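# Unplug charger from power strip and set it down

## Task

Pull the charger out of the power strip and set it on the table, with the strip still lying flat on the table; the result must hold without the robot supporting anything, and at the end both grippers must have released and moved away.

## Robot and tools

Robot: two arms, left_arm and right_arm, each ending in a parallel gripper. The fingers point along the gripper's own +z axis and close along its y axis. The reported end_effector_position is the spot between the finger pads, roughly 5 mm short of the fingertips.

World frame: all results share one scene frame with its origin on the tabletop midway between the arms. +z is up, +x reaches out over the table, and left_arm sits on the +y side. The arm names do not match image left/right. Printed hand positions may be slightly wrong, especially when an arm is stretched out.

The 14-number row: every motion command uses one flat list of 14 numbers covering both arms, always all 14 even if one arm is idle. Order: dx, dy, dz, rx, ry, rz, opening for left_arm, then the same seven for right_arm. Each value lies in [-1, 1]. dx..rz are offsets, not absolute poses, expressed in that gripper's own axes; 1.0 equals 0.6 m of translation or 180 degrees of rotation, and rx, ry, rz form a single rotation vector. Opening is absolute, not an offset: +1 is fully open (0.070 m), -1 fully closed. A full close needs about 1 s.

execute_actions(actions): actions is a list of actions; each action is a list of up to 15 rows, each row run for one 1/30 s step; a short action repeats its final row until 15 steps pass (0.5 s per action). Within an action every row's offset is counted from the gripper pose measured when that action began, not from the preceding row. For a call's first action the reference is the last pose reported in a result. An empty list just returns current state and images.

move(target, speed, blocking): target is one 14-number row; its offsets are taken from the pose in the latest result showing one. The gripper travels in a straight line to that goal, both arms finishing together, lasting 0.5 to 10 s (cut off at 10 s if longer). speed is the path's top speed in m/s, 0.002 to 0.5, default 0.25; rotation is capped at twice that in rad/s. Openings are sent when the move starts. Moves do not avoid obstacles or the other arm, and the real gripper may lag, drift, or overshoot speed when the arm is nearly straight. Faster contact hits harder; aiming further past a contact presses harder. blocking=false returns after 0.5 s while motion continues; until a result shows the move ended, other moves and execute_actions are rejected, so call wait or stop first. The move result adds a 'move:' line with the ending (done, off_target, moving, held, fault), the limits that acted (paced = pose clipped; held = a check blocked some steps, after which the arm may jump faster than speed), and each gripper's distance from its goal. If only one arm is named, the other finished fine.

wait(seconds): 0 to 10 s; arms keep their last command; returns early if a running move ends. wait(0) checks a non-blocking move.

stop(): brakes a running move; braking needs space, more when fast. Fingers keep moving.

zoom_image(camera, region): camera is cam_low, cam_left_wrist or cam_right_wrist; region is [x0, y0, x1, y1] in pixels of that camera's latest image, at most 504x504. Images: cam_low 672x504, wrist cameras 504x504. Camera calibration lines (K, distortion, T_world_to_cam) let you project world points into images; they may be off by a few degrees and millimetres.

finished_scene(scene): ends the current scene, identified by its number, once the robot has held the last command; irreversible, and it reports success. Replying with no tool call also ends everything.

Controller details: each step the commanded pose is clipped to within 70 mm and 16 degrees of the measured pose, then solved by damped IK with position prioritized over orientation. A distant goal may need several actions, and the arm stops at its last clipped pose, so send the remainder next. 'Hand target' lines show where each gripper is currently being driven. 'pose unreachable' means a clearance check altered or blocked that arm's command. Elbows cannot fully straighten. Joint limits (rad): waist -2.618..2.618, shoulder 0..3.140, elbow -2.967..0, forearm roll -1.745..1.745, wrist pitch -1.220..1.220, wrist roll -2.094..2.094.

Gripping: grip_measured uses the same scale as the commanded opening (each gripper may read up to ~1 mm off). To hold something, command roughly 0.04 below grip_measured; smaller gaps grip more lightly. Pads give about 20 N; a fast close can squeeze harder and sometimes bounce open.

Idle arm: in a reply's first call send the offset returning it to its desired pose, zeros afterwards, and always its intended opening. An arm blocked by an object keeps pushing until given a new command.

Hazards: torque at a joint's load limit (waist/shoulder/elbow 21.6 N m, wrist joints 7.52 N m; wrist motors really supply only ~4 N m, including held weight) freezes that arm for 10 s and drops the rest of the call. Holding loads heats motors: a MOTOR HOT warning from 65 °C, and at 80 °C an OVER-TEMPERATURE FAULT drops the arm until it cools. Avoid arm-to-arm collisions or pressing, knocking anything off the table, drops, slips, slams and forceful pushes. Occasional external tugs on held parts or nudges to loose objects may happen. The robot keeps holding its last command while you think, and smooth, economical motion is preferred.

Each tool is called after "Emit:" as a command line: name --argument value for each argument, lists and objects as JSON in quotes; but a table of rows of numbers goes row by row, as --pt "numbers of a row", without its own name.

## Session

Emit:
execute_actions --actions '[]'

Scene clock: 0.00 s.
left_arm: end_effector_position=(+0.3373, +0.4521, +0.2102) grip_measured=+1.00 end_effector_quat_wxyz=(+0.195, -0.530, +0.823, +0.060) | right_arm: end_effector_position=(+0.4628, -0.6697, +0.3046) grip_measured=+1.00 end_effector_quat_wxyz=(+0.619, +0.545, +0.557, -0.092)
Joint positions: left_arm=[ 0.311  1.703 -1.591  0.178  1.171 -0.73   0.07 ] | right_arm=[-0.59   2.066 -1.889 -1.199  0.377  1.882  0.07 ]
Motor temperatures (°C, as the motors report them): left_arm=[25 27 27 30 32 29] | right_arm=[27 26 26 30 28 28]
Hand target (left_arm): +0.337, +0.452, +0.210; +0.195, -0.530, +0.823, +0.060
Hand target (right_arm): +0.463, -0.670, +0.305; +0.619, +0.545, +0.557, -0.092
camera_calibration (this result's frames):
cam_left_wrist: T_world_to_cam=[[0.906317, -0.413048, 0.0893306, -0.134401], [-0.422554, -0.882689, 0.205691, 0.499602], [-0.00610909, -0.224168, -0.974531, 0.428703], [0, 0, 0, 1]] pos_world=[0.335538, 0.481581, 0.327027]
cam_right_wrist: T_world_to_cam=[[-0.723282, -0.363891, -0.586895, 0.265785], [-0.0123838, 0.85659, -0.515849, 0.734492], [0.690441, -0.365836, -0.624063, -0.249089], [0, 0, 0, 1]] pos_world=[0.373315, -0.623568, 0.379427]

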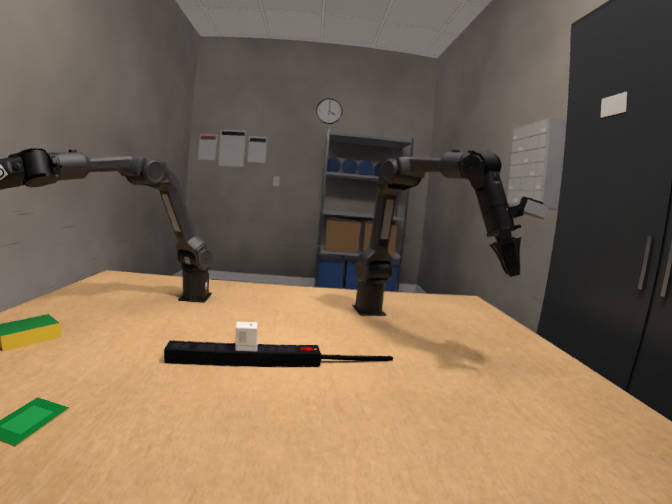

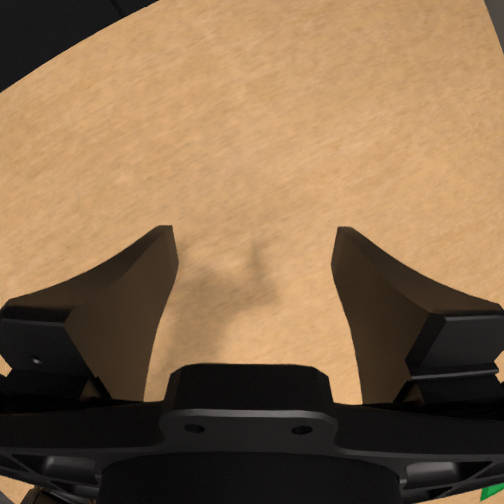

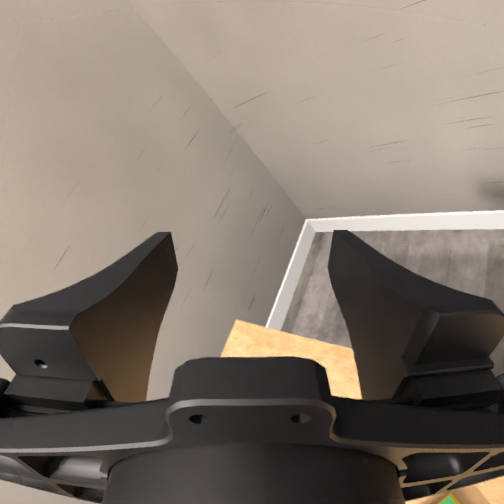

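Emit:
zoom_image --camera "cam_low" --region '[140, 300, 420, 400]'

Region (140, 300, 420, 400) of cam_low's 672x504 image, scaled by 1.800, with more detail than that image has; it fills the top 180 rows of this view, and the rest is white.

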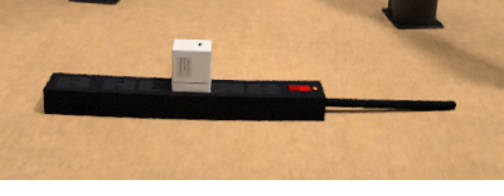

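Emit:
move --target '[0.666,-0.286,-0.046,-0.0226,0.275,-0.192,1,0.408,0.053,-0.549,-0.133,0.371,-0.376,1]' --speed 0.4

Scene clock: 4.07 s.
left_arm: end_effector_position=(+0.3353, +0.0326, +0.0991) grip_measured=+1.00 end_effector_quat_wxyz=(+0.173, +0.728, -0.635, +0.192) | right_arm: end_effector_position=(+0.3835, -0.2788, +0.2030) grip_measured=+1.00 end_effector_quat_wxyz=(+0.176, +0.002, +0.984, +0.006)
Joint positions: left_arm=[-0.428  1.853 -1.304 -0.588  0.974 -1.688  0.07 ] | right_arm=[-0.053  1.713 -1.594  0.022  1.185 -0.026  0.07 ]
Motor temperatures (°C, as the motors report them): left_arm=[25 28 27 30 32 29] | right_arm=[27 26 26 30 28 28]
Hand target (left_arm): +0.336, +0.033, +0.099; +0.173, +0.728, -0.635, +0.192
Hand target (right_arm): +0.383, -0.279, +0.203; +0.176, +0.003, +0.984, +0.006
Off the commanded pose (left_arm): 0.005 m, 1 deg.
Off the commanded pose (right_arm): 0.004 m, 1 deg.
move: off_target (left_arm, right_arm)
camera_calibration (this result's frames):
cam_left_wrist: T_world_to_cam=[[0.990797, 0.130382, -0.0363651, -0.329534], [0.0885779, -0.42139, 0.902543, -0.104124], [0.102351, -0.897458, -0.429061, 0.157883], [0, 0, 0, 1]] pos_world=[0.319565, 0.140782, 0.149735]
cam_right_wrist: T_world_to_cam=[[-0.0289181, -0.999567, -0.005405, -0.270527], [-0.970248, 0.0267687, 0.240629, 0.32867], [-0.24038, 0.0122027, -0.970602, 0.418006], [0, 0, 0, 1]] pos_world=[0.411548, -0.284309, 0.325168]

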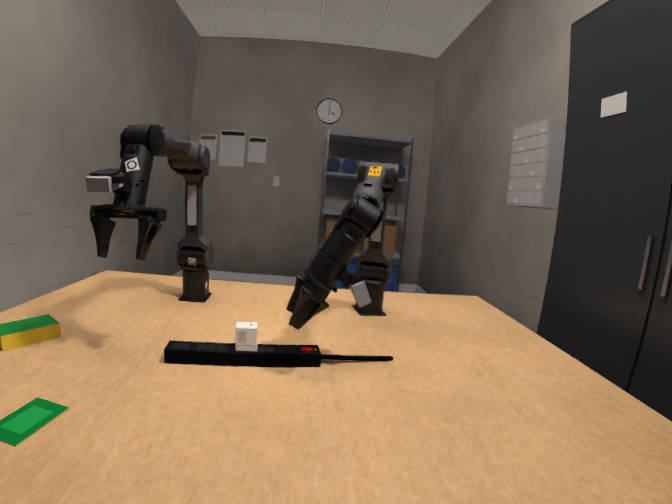

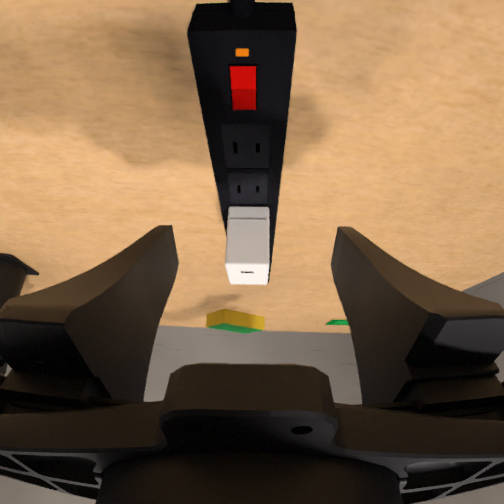

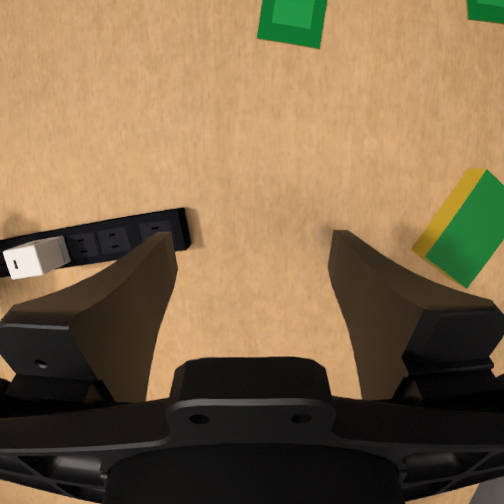

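Emit:
move --target '[-0.066,0.008,0.114,0,0,0,1,0.104,0.355,0.114,-0.249,-0.058,-0.482,1]' --speed 0.4

Scene clock: 6.97 s.
left_arm: end_effector_position=(+0.3301, +0.0324, +0.0201) grip_measured=+1.00 end_effector_quat_wxyz=(+0.173, +0.728, -0.635, +0.191) | right_arm: end_effector_position=(+0.3489, -0.0636, +0.1192) grip_measured=+1.00 end_effector_quat_wxyz=(-0.210, +0.712, -0.633, -0.221)
Joint positions: left_arm=[-0.433  1.976 -1.139 -0.741  0.744 -1.46   0.07 ] | right_arm=[ 0.182  1.983 -1.542  0.661  1.213 -1.718  0.07 ]
Motor temperatures (°C, as the motors report them): left_arm=[25 28 27 30 32 29] | right_arm=[27 26 26 30 28 28]
Hand target (left_arm): +0.330, +0.032, +0.020; +0.173, +0.728, -0.635, +0.191
Hand target (right_arm): +0.349, -0.064, +0.119; -0.210, +0.712, -0.633, -0.220
Off the commanded pose (left_arm): 0.001 m, 0 deg.
Off the commanded pose (right_arm): 0.001 m, 1 deg.
joint sent to its limit (right arm) — the command would take joint 5 (wrist pitch) past its upper limit, so that joint was sent only as far as its limit.
move: done
camera_calibration (this result's frames):
cam_left_wrist: T_world_to_cam=[[0.99073, 0.130823, -0.0366061, -0.327197], [0.0891155, -0.42249, 0.901976, -0.0325995], [0.102534, -0.896876, -0.430232, 0.124357], [0, 0, 0, 1]] pos_world=[0.314318, 0.140565, 0.0709288]
cam_right_wrist: T_world_to_cam=[[0.996291, 0.0837457, 0.0197534, -0.348618], [0.084167, -0.996218, -0.0215612, -0.0922075], [0.017873, 0.0231439, -0.999572, 0.239811], [0, 0, 0, 1]] pos_world=[0.3508, -0.0682137, 0.244607]

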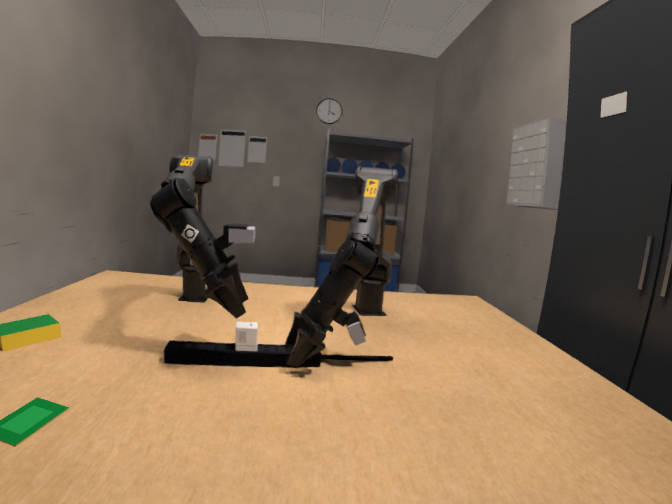

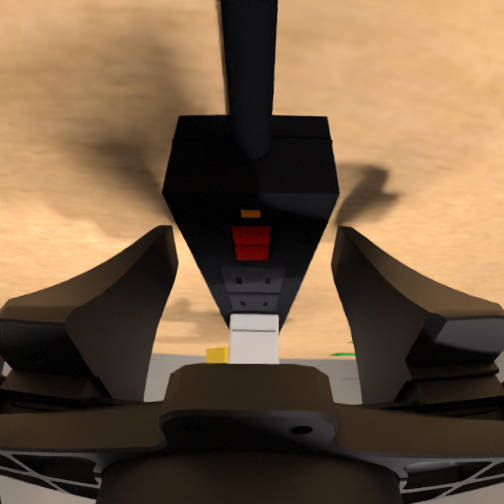

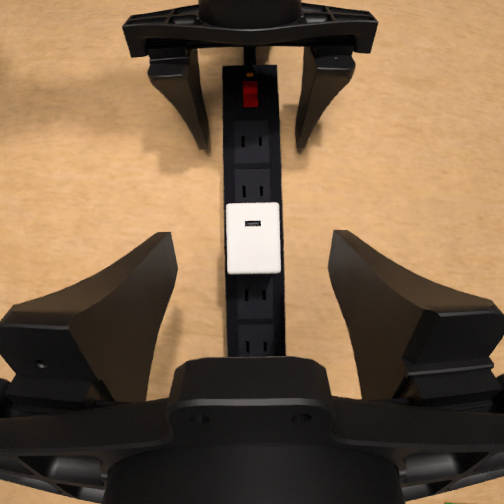

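Emit:
move --target '[0,0,0,0,0,0,0.17,0.046,-0.003,0.092,0,0,0,0.5]' --speed 0.15

Emit:
move --target '[0,0,0,0,0,0,0.17,0,0,0,0,0,0,-0.2]'

Scene clock: 8.10 s.
left_arm: end_effector_position=(+0.3301, +0.0324, +0.0201) grip_measured=+0.23 end_effector_quat_wxyz=(+0.173, +0.728, -0.635, +0.191) | right_arm: end_effector_position=(+0.3499, -0.0542, +0.0575) grip_measured=+0.50 end_effector_quat_wxyz=(-0.209, +0.712, -0.633, -0.221)
Joint positions: left_arm=[-0.433  1.976 -1.139 -0.741  0.744 -1.46   0.043] | right_arm=[ 0.205  2.073 -1.431  0.724  1.045 -1.841  0.052]
Motor temperatures (°C, as the motors report them): left_arm=[25 28 27 30 32 29] | right_arm=[27 27 26 30 28 28]
Hand target (left_arm): +0.330, +0.032, +0.020; +0.173, +0.728, -0.635, +0.191
Hand target (right_arm): +0.350, -0.054, +0.058; -0.209, +0.712, -0.633, -0.220
Off the commanded pose (left_arm): 0.000 m, 0 deg.
Off the commanded pose (right_arm): 0.001 m, 0 deg.
move: done
camera_calibration (this result's frames):
cam_left_wrist: T_world_to_cam=[[0.990736, 0.13077, -0.0366239, -0.327182], [0.0891085, -0.422491, 0.901976, -0.0326028], [0.102478, -0.896884, -0.430229, 0.124363], [0, 0, 0, 1]] pos_world=[0.314311, 0.14055, 0.0709287]
cam_right_wrist: T_world_to_cam=[[0.996325, 0.0835481, 0.0188477, -0.349161], [0.0839339, -0.996256, -0.0207037, -0.0841874], [0.0170474, 0.0222095, -0.999608, 0.17811], [0, 0, 0, 1]] pos_world=[0.351908, -0.0586562, 0.182878]

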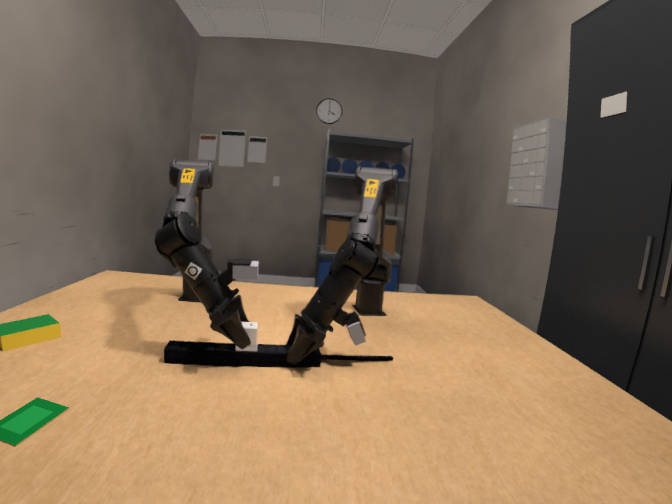

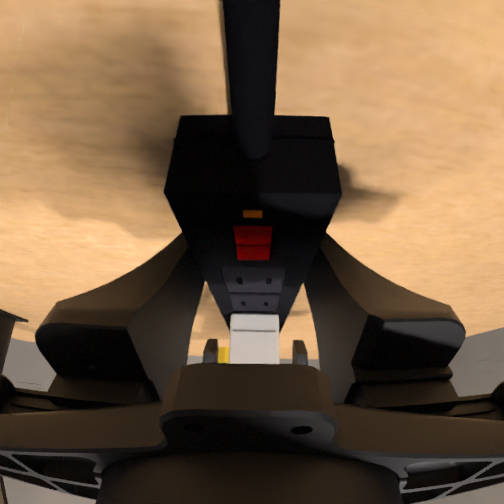

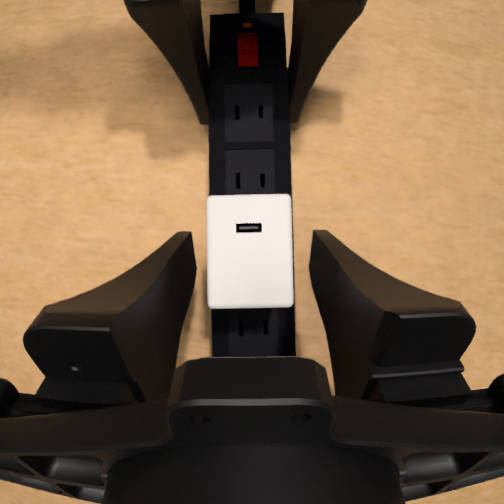

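Scene clock: 8.63 s.
left_arm: end_effector_position=(+0.3303, +0.0324, +0.0201) grip_measured=+0.23 end_effector_quat_wxyz=(+0.173, +0.728, -0.635, +0.191) | right_arm: end_effector_position=(+0.3496, -0.0541, +0.0576) grip_measured=-0.13 end_effector_quat_wxyz=(-0.209, +0.712, -0.633, -0.221)
Joint positions: left_arm=[-0.433  1.976 -1.139 -0.741  0.743 -1.46   0.043] | right_arm=[ 0.205  2.073 -1.431  0.724  1.046 -1.841  0.03 ]
Motor temperatures (°C, as the motors report them): left_arm=[25 28 27 30 32 29] | right_arm=[27 27 26 31 28 28]
Hand target (left_arm): +0.330, +0.032, +0.020; +0.173, +0.728, -0.635, +0.191
Hand target (right_arm): +0.350, -0.054, +0.058; -0.209, +0.712, -0.633, -0.221
Off the commanded pose (left_arm): 0.000 m, 0 deg.
Off the commanded pose (right_arm): 0.000 m, 0 deg.
move: done
camera_calibration (this result's frames):
cam_left_wrist: T_world_to_cam=[[0.990703, 0.131211, -0.035948, -0.327376], [0.088703, -0.422643, 0.901945, -0.0324475], [0.103152, -0.896748, -0.430352, 0.124153], [0, 0, 0, 1]] pos_world=[0.314404, 0.140575, 0.0709266]
cam_right_wrist: T_world_to_cam=[[0.996287, 0.0841792, 0.0180711, -0.34884], [0.0845523, -0.996198, -0.0209816, -0.0843062], [0.0162361, 0.0224316, -0.999617, 0.178483], [0, 0, 0, 1]] pos_world=[0.351775, -0.0586243, 0.182949]

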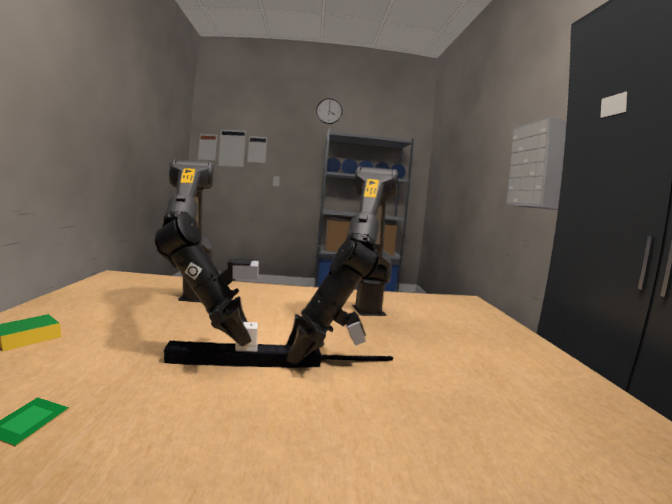

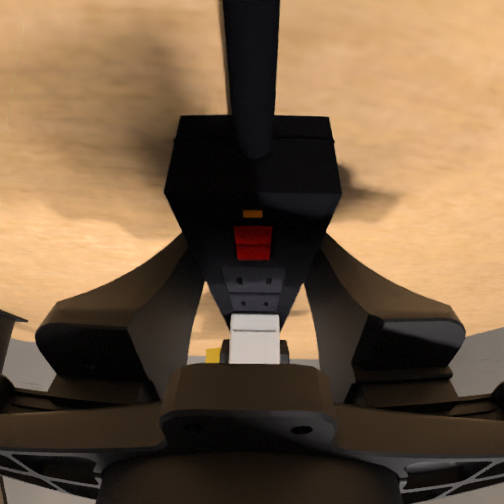

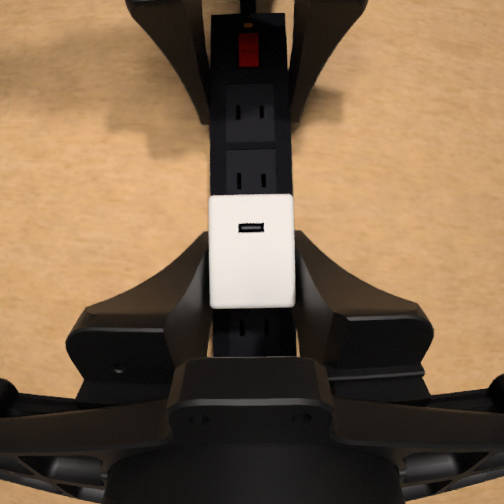

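Emit:
move --target '[0,0,0,0,0,0,0.17,-0.0287,0,-0.041,0,0,0,-0.19]' --speed 0.03

Scene clock: 10.03 s.
left_arm: end_effector_position=(+0.3308, +0.0318, +0.0207) grip_measured=+0.23 end_effector_quat_wxyz=(+0.172, +0.728, -0.635, +0.193) | right_arm: end_effector_position=(+0.3487, -0.0533, +0.0881) grip_measured=-0.13 end_effector_quat_wxyz=(-0.209, +0.712, -0.632, -0.223)
Joint positions: left_arm=[-0.434  1.975 -1.14  -0.743  0.742 -1.46   0.043] | right_arm=[ 0.207  2.029 -1.486  0.692  1.124 -1.768  0.03 ]
Motor temperatures (°C, as the motors report them): left_arm=[25 28 27 30 32 29] | right_arm=[27 27 26 31 28 28]
Hand target (left_arm): +0.330, +0.032, +0.020; +0.173, +0.728, -0.635, +0.191
Hand target (right_arm): +0.349, -0.054, +0.088; -0.209, +0.712, -0.633, -0.221
Off the commanded pose (left_arm): 0.001 m, 0 deg.
Off the commanded pose (right_arm): 0.001 m, 0 deg.
move: done
camera_calibration (this result's frames):
cam_left_wrist: T_world_to_cam=[[0.990709, 0.131704, -0.0338963, -0.327879], [0.0868858, -0.421228, 0.902783, -0.0327617], [0.104622, -0.897341, -0.428758, 0.123287], [0, 0, 0, 1]] pos_world=[0.314781, 0.140014, 0.0713232]
cam_right_wrist: T_world_to_cam=[[0.996139, 0.0862329, 0.0164642, -0.348213], [0.0866002, -0.995976, -0.0230778, -0.0833045], [0.0144079, 0.0244145, -0.999598, 0.209692], [0, 0, 0, 1]] pos_world=[0.351062, -0.0580613, 0.213418]

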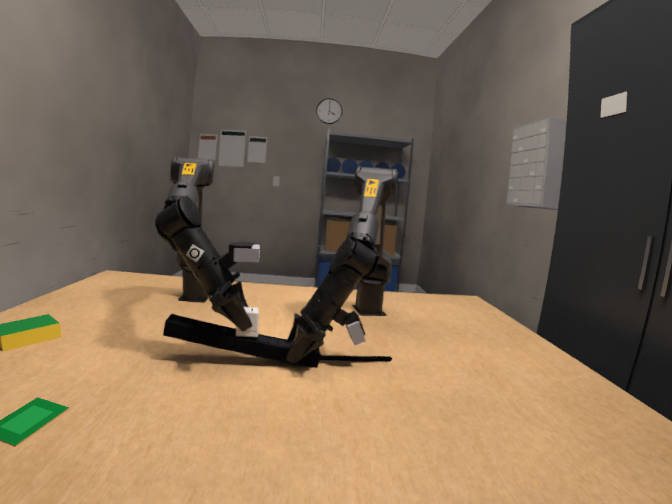

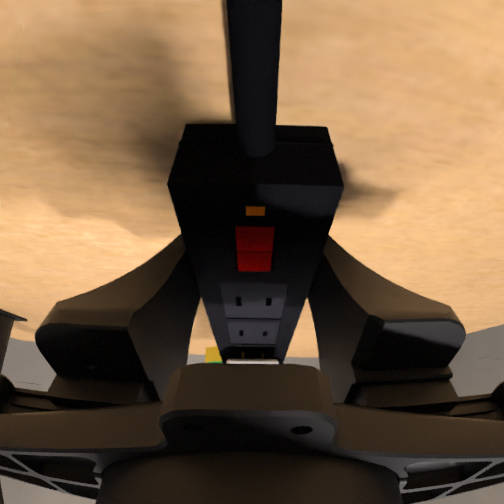

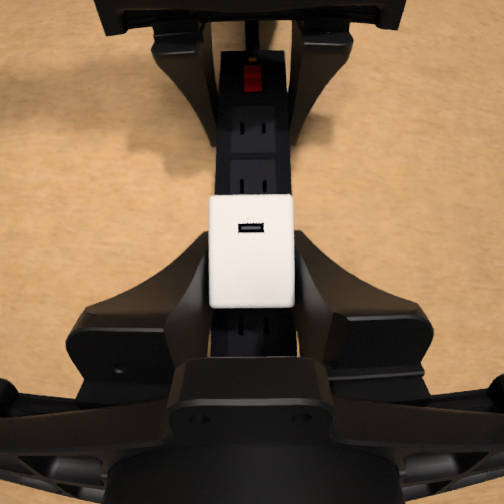

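Emit:
move --target '[0,0,0,0,0,0,0.17,0.027,0,0.039,0,0,0,-0.19]' --speed 0.03

Emit:
move --target '[0,0,0,0,0,0,0.6,0,0,0,0,0,0,-0.19]'

Emit:
move --target '[0.03,0,-0.052,0,0,0,0.6,0,0,0,0,0,0,-0.19]' --speed 0.1

Emit:
move --target '[0.06,0,0.035,0,0,0,-1,0,0,0,0,0,0,-0.19]' --speed 0.07

Emit:
zoom_image --camera "cam_low" --region '[150, 250, 400, 400]'

Scene clock: 11.73 s.
left_arm: end_effector_position=(+0.3305, +0.0327, +0.0195) grip_measured=+0.23 end_effector_quat_wxyz=(+0.173, +0.729, -0.634, +0.191) | right_arm: end_effector_position=(+0.3504, -0.0526, +0.0618) grip_measured=-0.13 end_effector_quat_wxyz=(-0.212, +0.712, -0.632, -0.221)
Joint positions: left_arm=[-0.432  1.977 -1.138 -0.741  0.742 -1.459  0.043] | right_arm=[ 0.206  2.068 -1.436  0.727  1.051 -1.836  0.03 ]
Motor temperatures (°C, as the motors report them): left_arm=[25 28 27 30 32 29] | right_arm=[27 27 26 31 28 28]
Hand target (left_arm): +0.331, +0.032, +0.021; +0.172, +0.728, -0.635, +0.193
Hand target (right_arm): +0.349, -0.053, +0.059; -0.208, +0.712, -0.632, -0.222
Off the commanded pose (left_arm): 0.002 m, 0 deg.
Off the commanded pose (right_arm): 0.003 m, 0 deg.
move: done
camera_calibration (this result's frames):
cam_left_wrist: T_world_to_cam=[[0.990555, 0.132236, -0.036255, -0.327605], [0.0894738, -0.423016, 0.901694, -0.0320261], [0.1039, -0.896421, -0.430852, 0.123818], [0, 0, 0, 1]] pos_world=[0.314511, 0.140767, 0.0703478]
cam_right_wrist: T_world_to_cam=[[0.996294, 0.0829444, 0.0227862, -0.350148], [0.0835365, -0.996155, -0.026394, -0.0820945], [0.0205093, 0.0281997, -0.999392, 0.181453], [0, 0, 0, 1]] pos_world=[0.351986, -0.057853, 0.187155]

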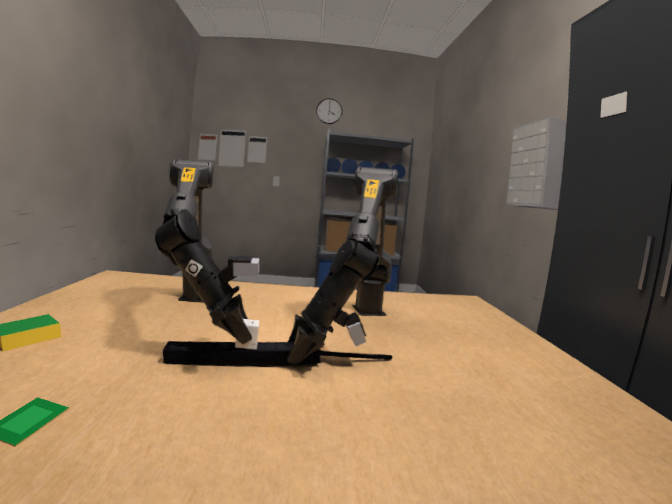

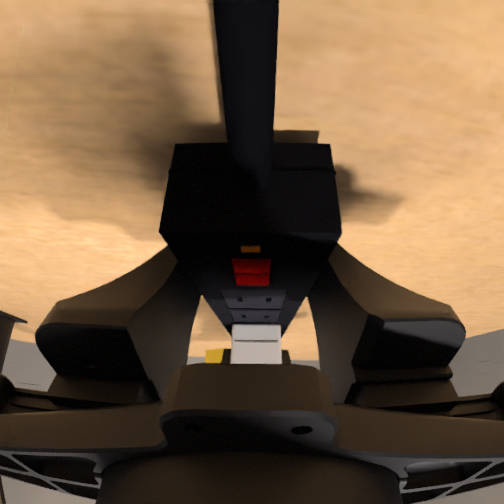

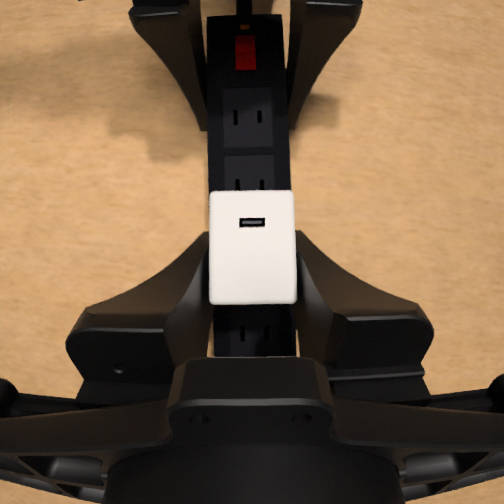

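Scene clock: 12.50 s.
left_arm: end_effector_position=(+0.3304, +0.0325, +0.0195) grip_measured=+0.60 end_effector_quat_wxyz=(+0.173, +0.729, -0.635, +0.191) | right_arm: end_effector_position=(+0.3501, -0.0527, +0.0614) grip_measured=-0.13 end_effector_quat_wxyz=(-0.211, +0.712, -0.632, -0.221)
Joint positions: left_arm=[-0.433  1.977 -1.138 -0.742  0.742 -1.459  0.056] | right_arm=[ 0.207  2.068 -1.436  0.726  1.051 -1.836  0.03 ]
Motor temperatures (°C, as the motors report them): left_arm=[25 28 27 30 32 29] | right_arm=[27 27 26 31 28 28]
Hand target (left_arm): +0.330, +0.033, +0.019; +0.173, +0.729, -0.634, +0.191
Hand target (right_arm): +0.350, -0.053, +0.062; -0.212, +0.712, -0.632, -0.221
Off the commanded pose (left_arm): 0.000 m, 0 deg.
Off the commanded pose (right_arm): 0.001 m, 0 deg.
move: done
camera_calibration (this result's frames):
cam_left_wrist: T_world_to_cam=[[0.990601, 0.131919, -0.0361514, -0.327549], [0.0892309, -0.422928, 0.901759, -0.0320657], [0.10367, -0.89651, -0.430724, 0.123803], [0, 0, 0, 1]] pos_world=[0.314497, 0.140639, 0.070399]
cam_right_wrist: T_world_to_cam=[[0.996239, 0.0838384, 0.0218653, -0.349691], [0.0843838, -0.996111, -0.0253399, -0.0825149], [0.0196558, 0.0270897, -0.99944, 0.181244], [0, 0, 0, 1]] pos_world=[0.351777, -0.0577863, 0.186697]

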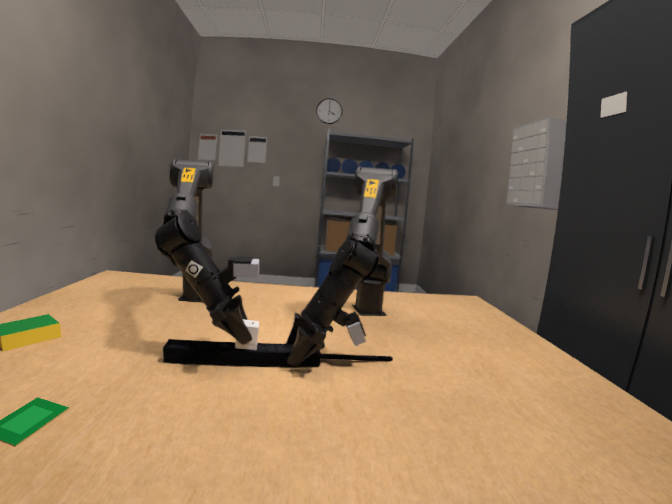

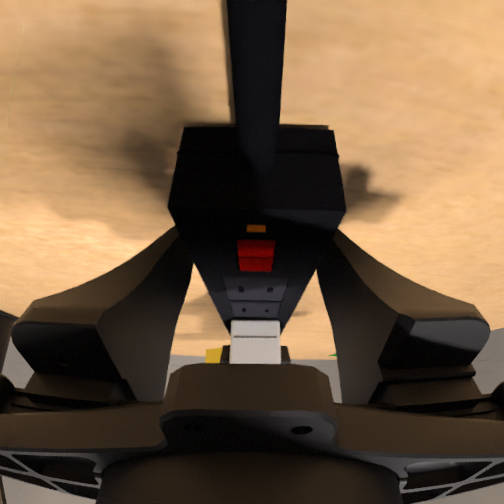

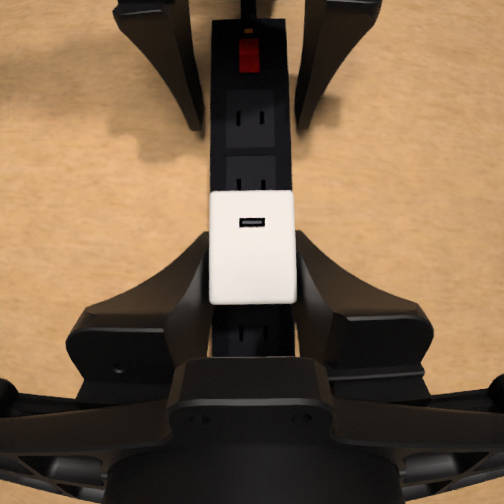

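Scene clock: 13.20 s.
left_arm: end_effector_position=(+0.3308, +0.0323, +0.0559) grip_measured=+0.60 end_effector_quat_wxyz=(+0.173, +0.728, -0.635, +0.192) | right_arm: end_effector_position=(+0.3501, -0.0527, +0.0614) grip_measured=-0.13 end_effector_quat_wxyz=(-0.211, +0.712, -0.632, -0.221)
Joint positions: left_arm=[-0.433  1.906 -1.194 -0.661  0.839 -1.573  0.056] | right_arm=[ 0.207  2.068 -1.436  0.726  1.051 -1.836  0.03 ]
Motor temperatures (°C, as the motors report them): left_arm=[25 28 27 30 32 29] | right_arm=[27 27 26 31 28 28]
Hand target (left_arm): +0.331, +0.032, +0.055; +0.173, +0.729, -0.635, +0.191
Hand target (right_arm): +0.350, -0.053, +0.061; -0.211, +0.712, -0.632, -0.221
Off the commanded pose (left_arm): 0.000 m, 0 deg.
Off the commanded pose (right_arm): 0.000 m, 0 deg.
move: done
camera_calibration (this result's frames):
cam_left_wrist: T_world_to_cam=[[0.990706, 0.131379, -0.0352231, -0.326626], [0.0880792, -0.422318, 0.902158, -0.0646699], [0.10365, -0.896876, -0.429965, 0.139246], [0, 0, 0, 1]] pos_world=[0.314854, 0.140488, 0.106709]
cam_right_wrist: T_world_to_cam=[[0.996241, 0.0838141, 0.0218878, -0.349703], [0.0843609, -0.996112, -0.0253779, -0.0825015], [0.0196757, 0.027129, -0.999438, 0.181254], [0, 0, 0, 1]] pos_world=[0.351782, -0.0577878, 0.186712]

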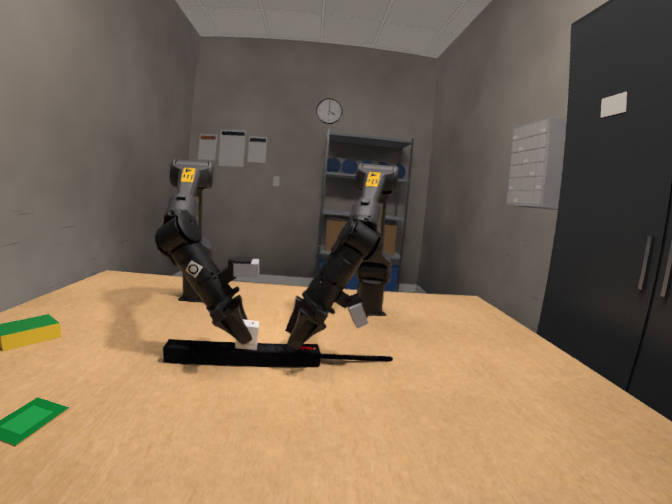

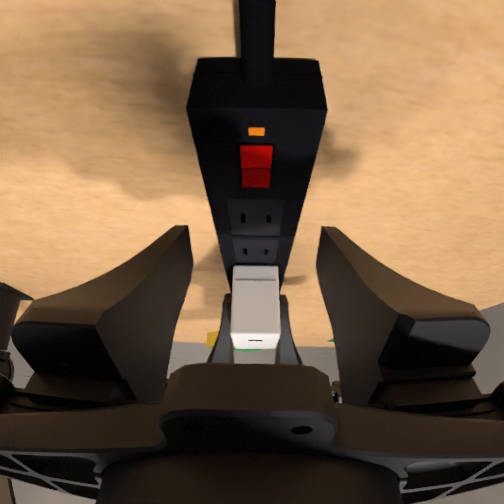

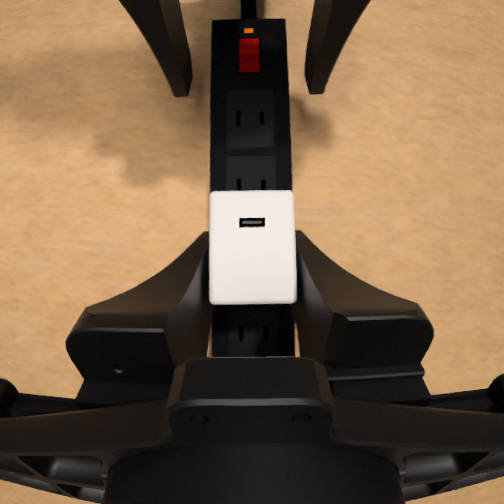

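Scene clock: 14.20 s.
left_arm: end_effector_position=(+0.3361, -0.0091, +0.0557) grip_measured=-1.00 end_effector_quat_wxyz=(+0.173, +0.728, -0.635, +0.192) | right_arm: end_effector_position=(+0.3501, -0.0527, +0.0614) grip_measured=-0.13 end_effector_quat_wxyz=(-0.211, +0.712, -0.632, -0.221)
Joint positions: left_arm=[-0.538  1.964 -1.288 -0.639  0.815 -1.695  0.   ] | right_arm=[ 0.207  2.068 -1.436  0.726  1.051 -1.836  0.03 ]
Motor temperatures (°C, as the motors report them): left_arm=[25 28 27 30 32 29] | right_arm=[27 27 26 31 28 28]
Hand target (left_arm): +0.336, -0.009, +0.056; +0.173, +0.728, -0.635, +0.192
Hand target (right_arm): +0.350, -0.053, +0.061; -0.211, +0.712, -0.632, -0.221
Off the commanded pose (left_arm): 0.000 m, 0 deg.
Off the commanded pose (right_arm): 0.000 m, 0 deg.
move: done
camera_calibration (this result's frames):
cam_left_wrist: T_world_to_cam=[[0.990778, 0.130812, -0.0353278, -0.326461], [0.087897, -0.422056, 0.902299, -0.082376], [0.103121, -0.897083, -0.429661, 0.101574], [0, 0, 0, 1]] pos_world=[0.320217, 0.0990578, 0.106437]
cam_right_wrist: T_world_to_cam=[[0.996241, 0.0838139, 0.0218874, -0.349703], [0.0843606, -0.996112, -0.0253779, -0.0825014], [0.0196753, 0.0271289, -0.999438, 0.181254], [0, 0, 0, 1]] pos_world=[0.351782, -0.0577879, 0.186712]

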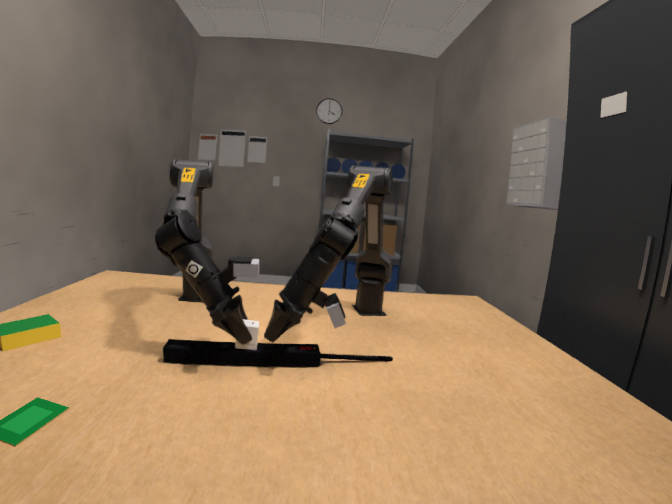

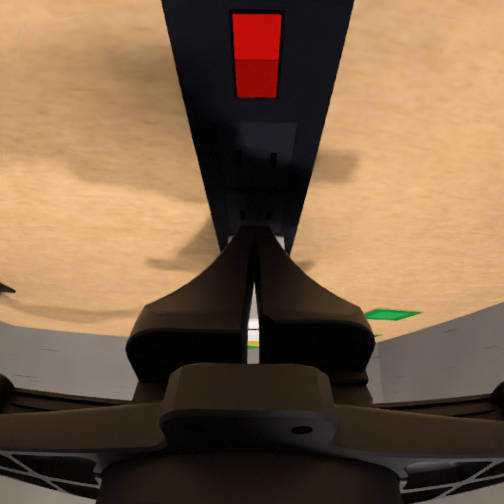

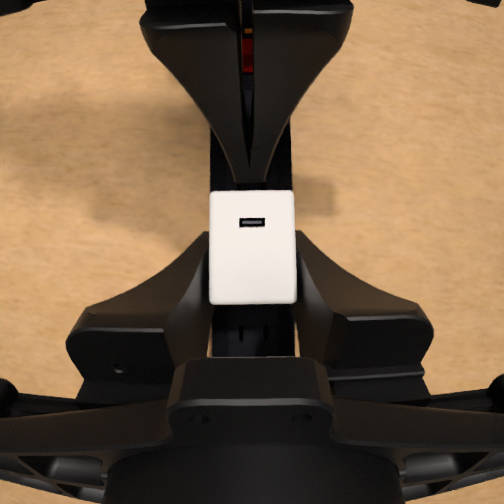

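Region (150, 250, 400, 400) of cam_low's 672x504 image, scaled by 2.016, with more detail than that image has; it fills the top 302 rows of this view, and the rest is white.

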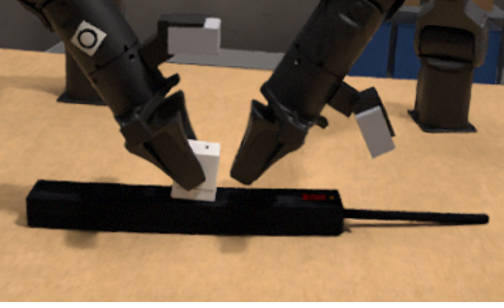

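Emit:
move --target '[-0.019,0,0.033,0,0,0,-1,0,0,0,0,0,0,-0.19]' --speed 0.03

Emit:
zoom_image --camera "cam_low" --region '[150, 250, 400, 400]'

Scene clock: 15.37 s.
left_arm: end_effector_position=(+0.3373, -0.0104, +0.0379) grip_measured=-1.00 end_effector_quat_wxyz=(+0.173, +0.727, -0.634, +0.197) | right_arm: end_effector_position=(+0.3507, -0.0540, +0.0600) grip_measured=-0.13 end_effector_quat_wxyz=(-0.210, +0.712, -0.633, -0.220)
Joint positions: left_arm=[-0.537  1.996 -1.255 -0.691  0.757 -1.627  0.   ] | right_arm=[ 0.205  2.07  -1.435  0.723  1.048 -1.836  0.03 ]
Motor temperatures (°C, as the motors report them): left_arm=[25 28 27 30 32 29] | right_arm=[27 27 26 31 28 28]
Hand target (left_arm): +0.336, -0.009, +0.033; +0.173, +0.728, -0.635, +0.192
Hand target (right_arm): +0.350, -0.053, +0.061; -0.211, +0.712, -0.632, -0.221
Off the commanded pose (left_arm): 0.005 m, 1 deg.
Off the commanded pose (right_arm): 0.002 m, 0 deg.
move: off_target (left_arm)
camera_calibration (this result's frames):
cam_left_wrist: T_world_to_cam=[[0.990829, 0.131928, -0.029201, -0.328329], [0.0818989, -0.414475, 0.906368, -0.0650155], [0.107473, -0.900447, -0.421478, 0.0908146], [0, 0, 0, 1]] pos_world=[0.320883, 0.0981424, 0.0876169]
cam_right_wrist: T_world_to_cam=[[0.996364, 0.0822847, 0.0220695, -0.35031], [0.0827597, -0.996337, -0.0215474, -0.0835912], [0.0202156, 0.0232956, -0.999524, 0.179526], [0, 0, 0, 1]] pos_world=[0.352325, -0.058642, 0.185371]

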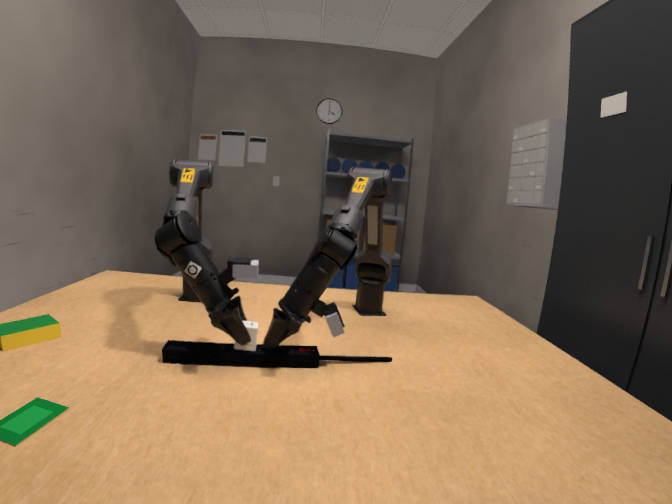

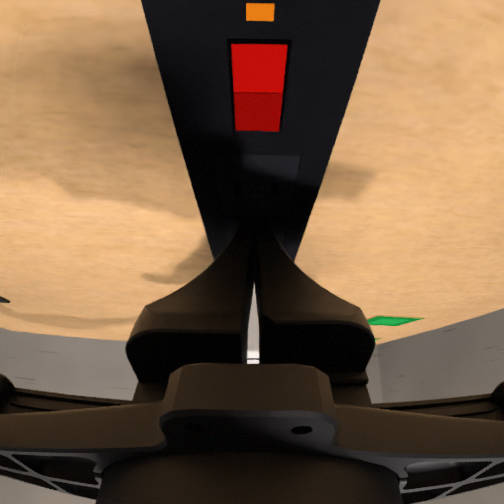

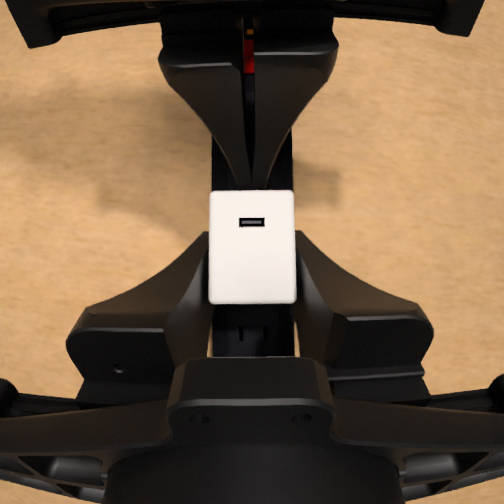

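Region (150, 250, 400, 400) of cam_low's 672x504 image, scaled by 2.016, with more detail than that image has; it fills the top 302 rows of this view, and the rest is white.

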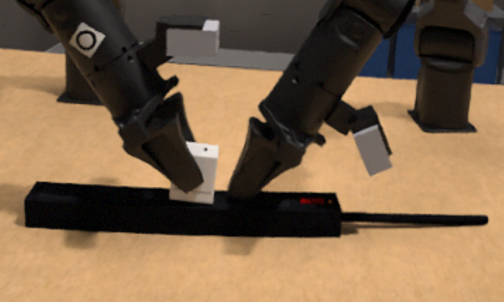

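Emit:
move --target '[-0.005,0.002,0.004,0,0,0,-1,-0.0287,0,-0.041,0,0,0,-0.19]' --speed 0.025

Emit:
zoom_image --camera "cam_low" --region '[150, 250, 400, 400]'

Scene clock: 16.93 s.
left_arm: end_effector_position=(+0.3369, -0.0100, +0.0378) grip_measured=-1.00 end_effector_quat_wxyz=(+0.172, +0.726, -0.634, +0.201) | right_arm: end_effector_position=(+0.3504, -0.0541, +0.0906) grip_measured=-0.13 end_effector_quat_wxyz=(-0.211, +0.712, -0.633, -0.220)
Joint positions: left_arm=[-0.536  1.991 -1.242 -0.704  0.745 -1.611  0.   ] | right_arm=[ 0.205  2.025 -1.491  0.689  1.125 -1.764  0.03 ]
Motor temperatures (°C, as the motors report them): left_arm=[25 28 27 30 32 29] | right_arm=[27 27 26 31 28 28]
Hand target (left_arm): +0.336, -0.009, +0.034; +0.173, +0.727, -0.634, +0.197
Hand target (right_arm): +0.350, -0.054, +0.090; -0.211, +0.712, -0.633, -0.220
Off the commanded pose (left_arm): 0.004 m, 1 deg.
Off the commanded pose (right_arm): 0.001 m, 0 deg.
move: off_target (left_arm)
camera_calibration (this result's frames):
cam_left_wrist: T_world_to_cam=[[0.990899, 0.132863, -0.0216182, -0.328335], [0.0748712, -0.410528, 0.908769, -0.0623504], [0.111867, -0.902117, -0.416739, 0.0895227], [0, 0, 0, 1]] pos_world=[0.32, 0.0987868, 0.0868717]
cam_right_wrist: T_world_to_cam=[[0.996323, 0.0826575, 0.022561, -0.350677], [0.0831616, -0.996284, -0.0224029, -0.0829898], [0.0206254, 0.0241967, -0.999494, 0.210025], [0, 0, 0, 1]] pos_world=[0.351957, -0.0587773, 0.215971]

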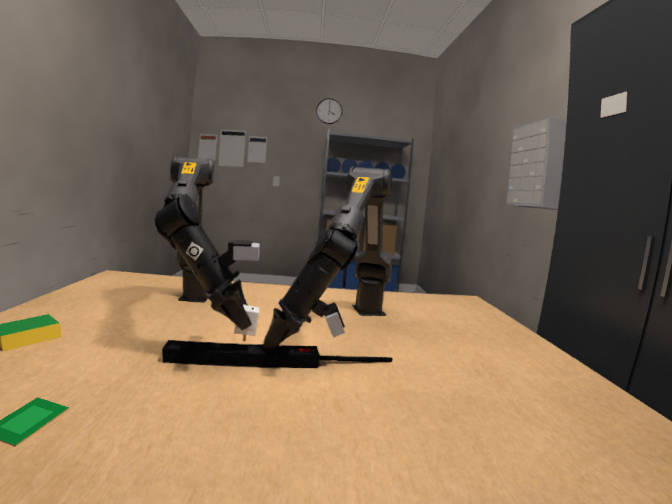

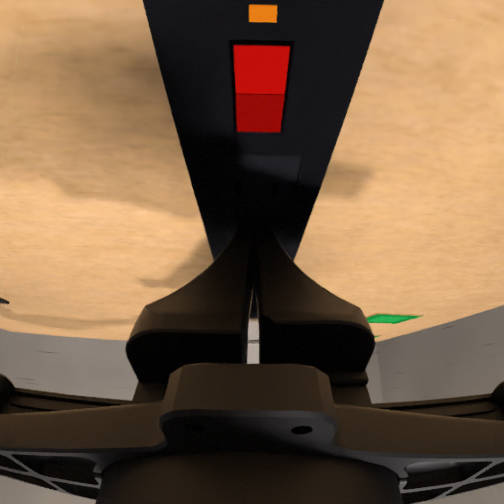

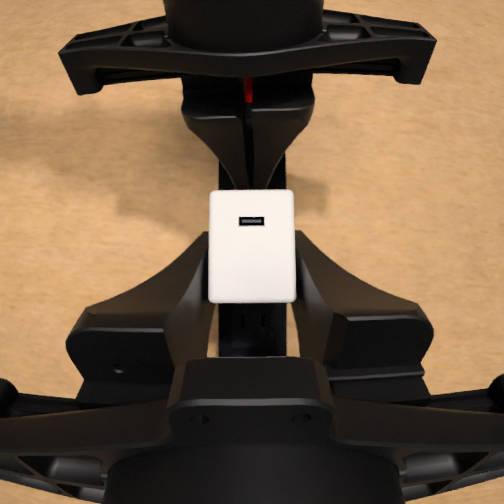

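Region (150, 250, 400, 400) of cam_low's 672x504 image, scaled by 2.016, with more detail than that image has; it fills the top 302 rows of this view, and the rest is white.

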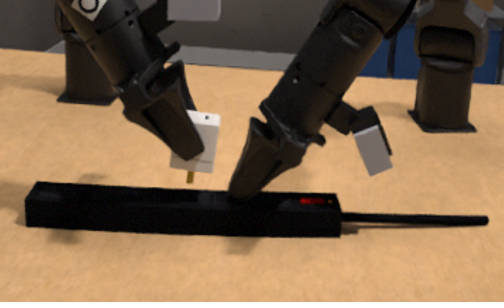

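Emit:
move --target '[-0.08,0,-0.2,0,0,0,-1,0.008,-0.095,-0.077,0,0,0.5,-0.19]' --speed 0.4

Scene clock: 19.73 s.
left_arm: end_effector_position=(+0.3230, +0.0911, +0.1159) grip_measured=-1.00 end_effector_quat_wxyz=(+0.172, +0.726, -0.634, +0.202) | right_arm: end_effector_position=(+0.4113, -0.0793, +0.1288) grip_measured=-0.13 end_effector_quat_wxyz=(+0.049, -0.039, +0.949, +0.307)
Joint positions: left_arm=[-0.26   1.743 -1.211 -0.602  1.058 -1.539  0.   ] | right_arm=[ 0.123  2.097 -1.761  0.655  1.213 -0.135  0.03 ]
Motor temperatures (°C, as the motors report them): left_arm=[25 28 27 30 32 29] | right_arm=[27 27 26 31 28 28]
Hand target (left_arm): +0.323, +0.091, +0.116; +0.172, +0.726, -0.634, +0.202
Hand target (right_arm): +0.410, -0.078, +0.126; +0.045, -0.040, +0.950, +0.307
Off the commanded pose (left_arm): 0.001 m, 0 deg.
Off the commanded pose (right_arm): 0.003 m, 7 deg.
joint sent to its limit (right arm) — the command would take joint 5 (wrist pitch) past its upper limit, so that joint was sent only as far as its limit.
move: off_target (right_arm)
camera_calibration (this result's frames):
cam_left_wrist: T_world_to_cam=[[0.990933, 0.13271, -0.020954, -0.32635], [0.0742075, -0.410609, 0.908787, -0.0906456], [0.112001, -0.902102, -0.416734, 0.214794], [0, 0, 0, 1]] pos_world=[0.306061, 0.199856, 0.165051]
cam_right_wrist: T_world_to_cam=[[0.081396, -0.818302, -0.568997, -0.0290853], [-0.86213, -0.344264, 0.371773, 0.277371], [-0.500107, 0.460288, -0.733504, 0.462017], [0, 0, 0, 1]] pos_world=[0.472555, -0.140973, 0.219223]

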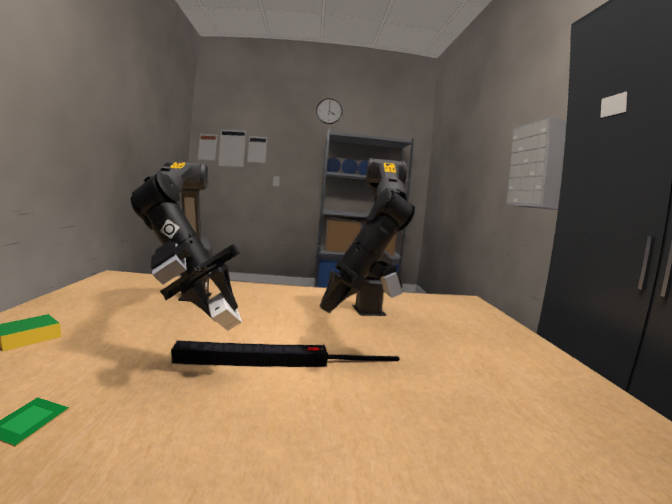

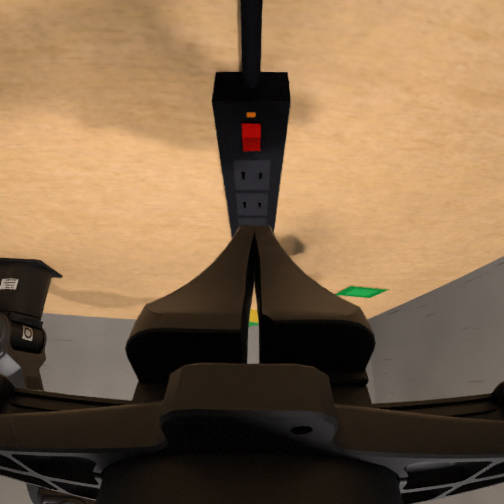

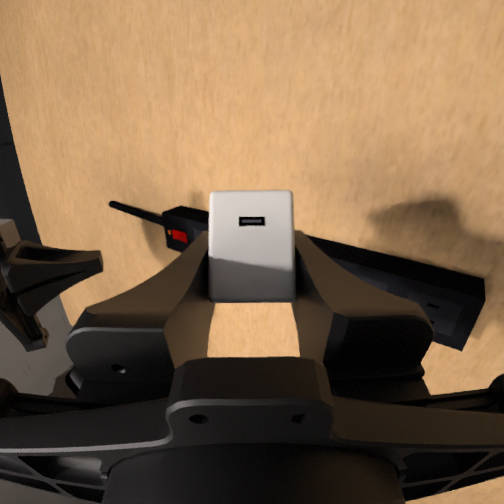

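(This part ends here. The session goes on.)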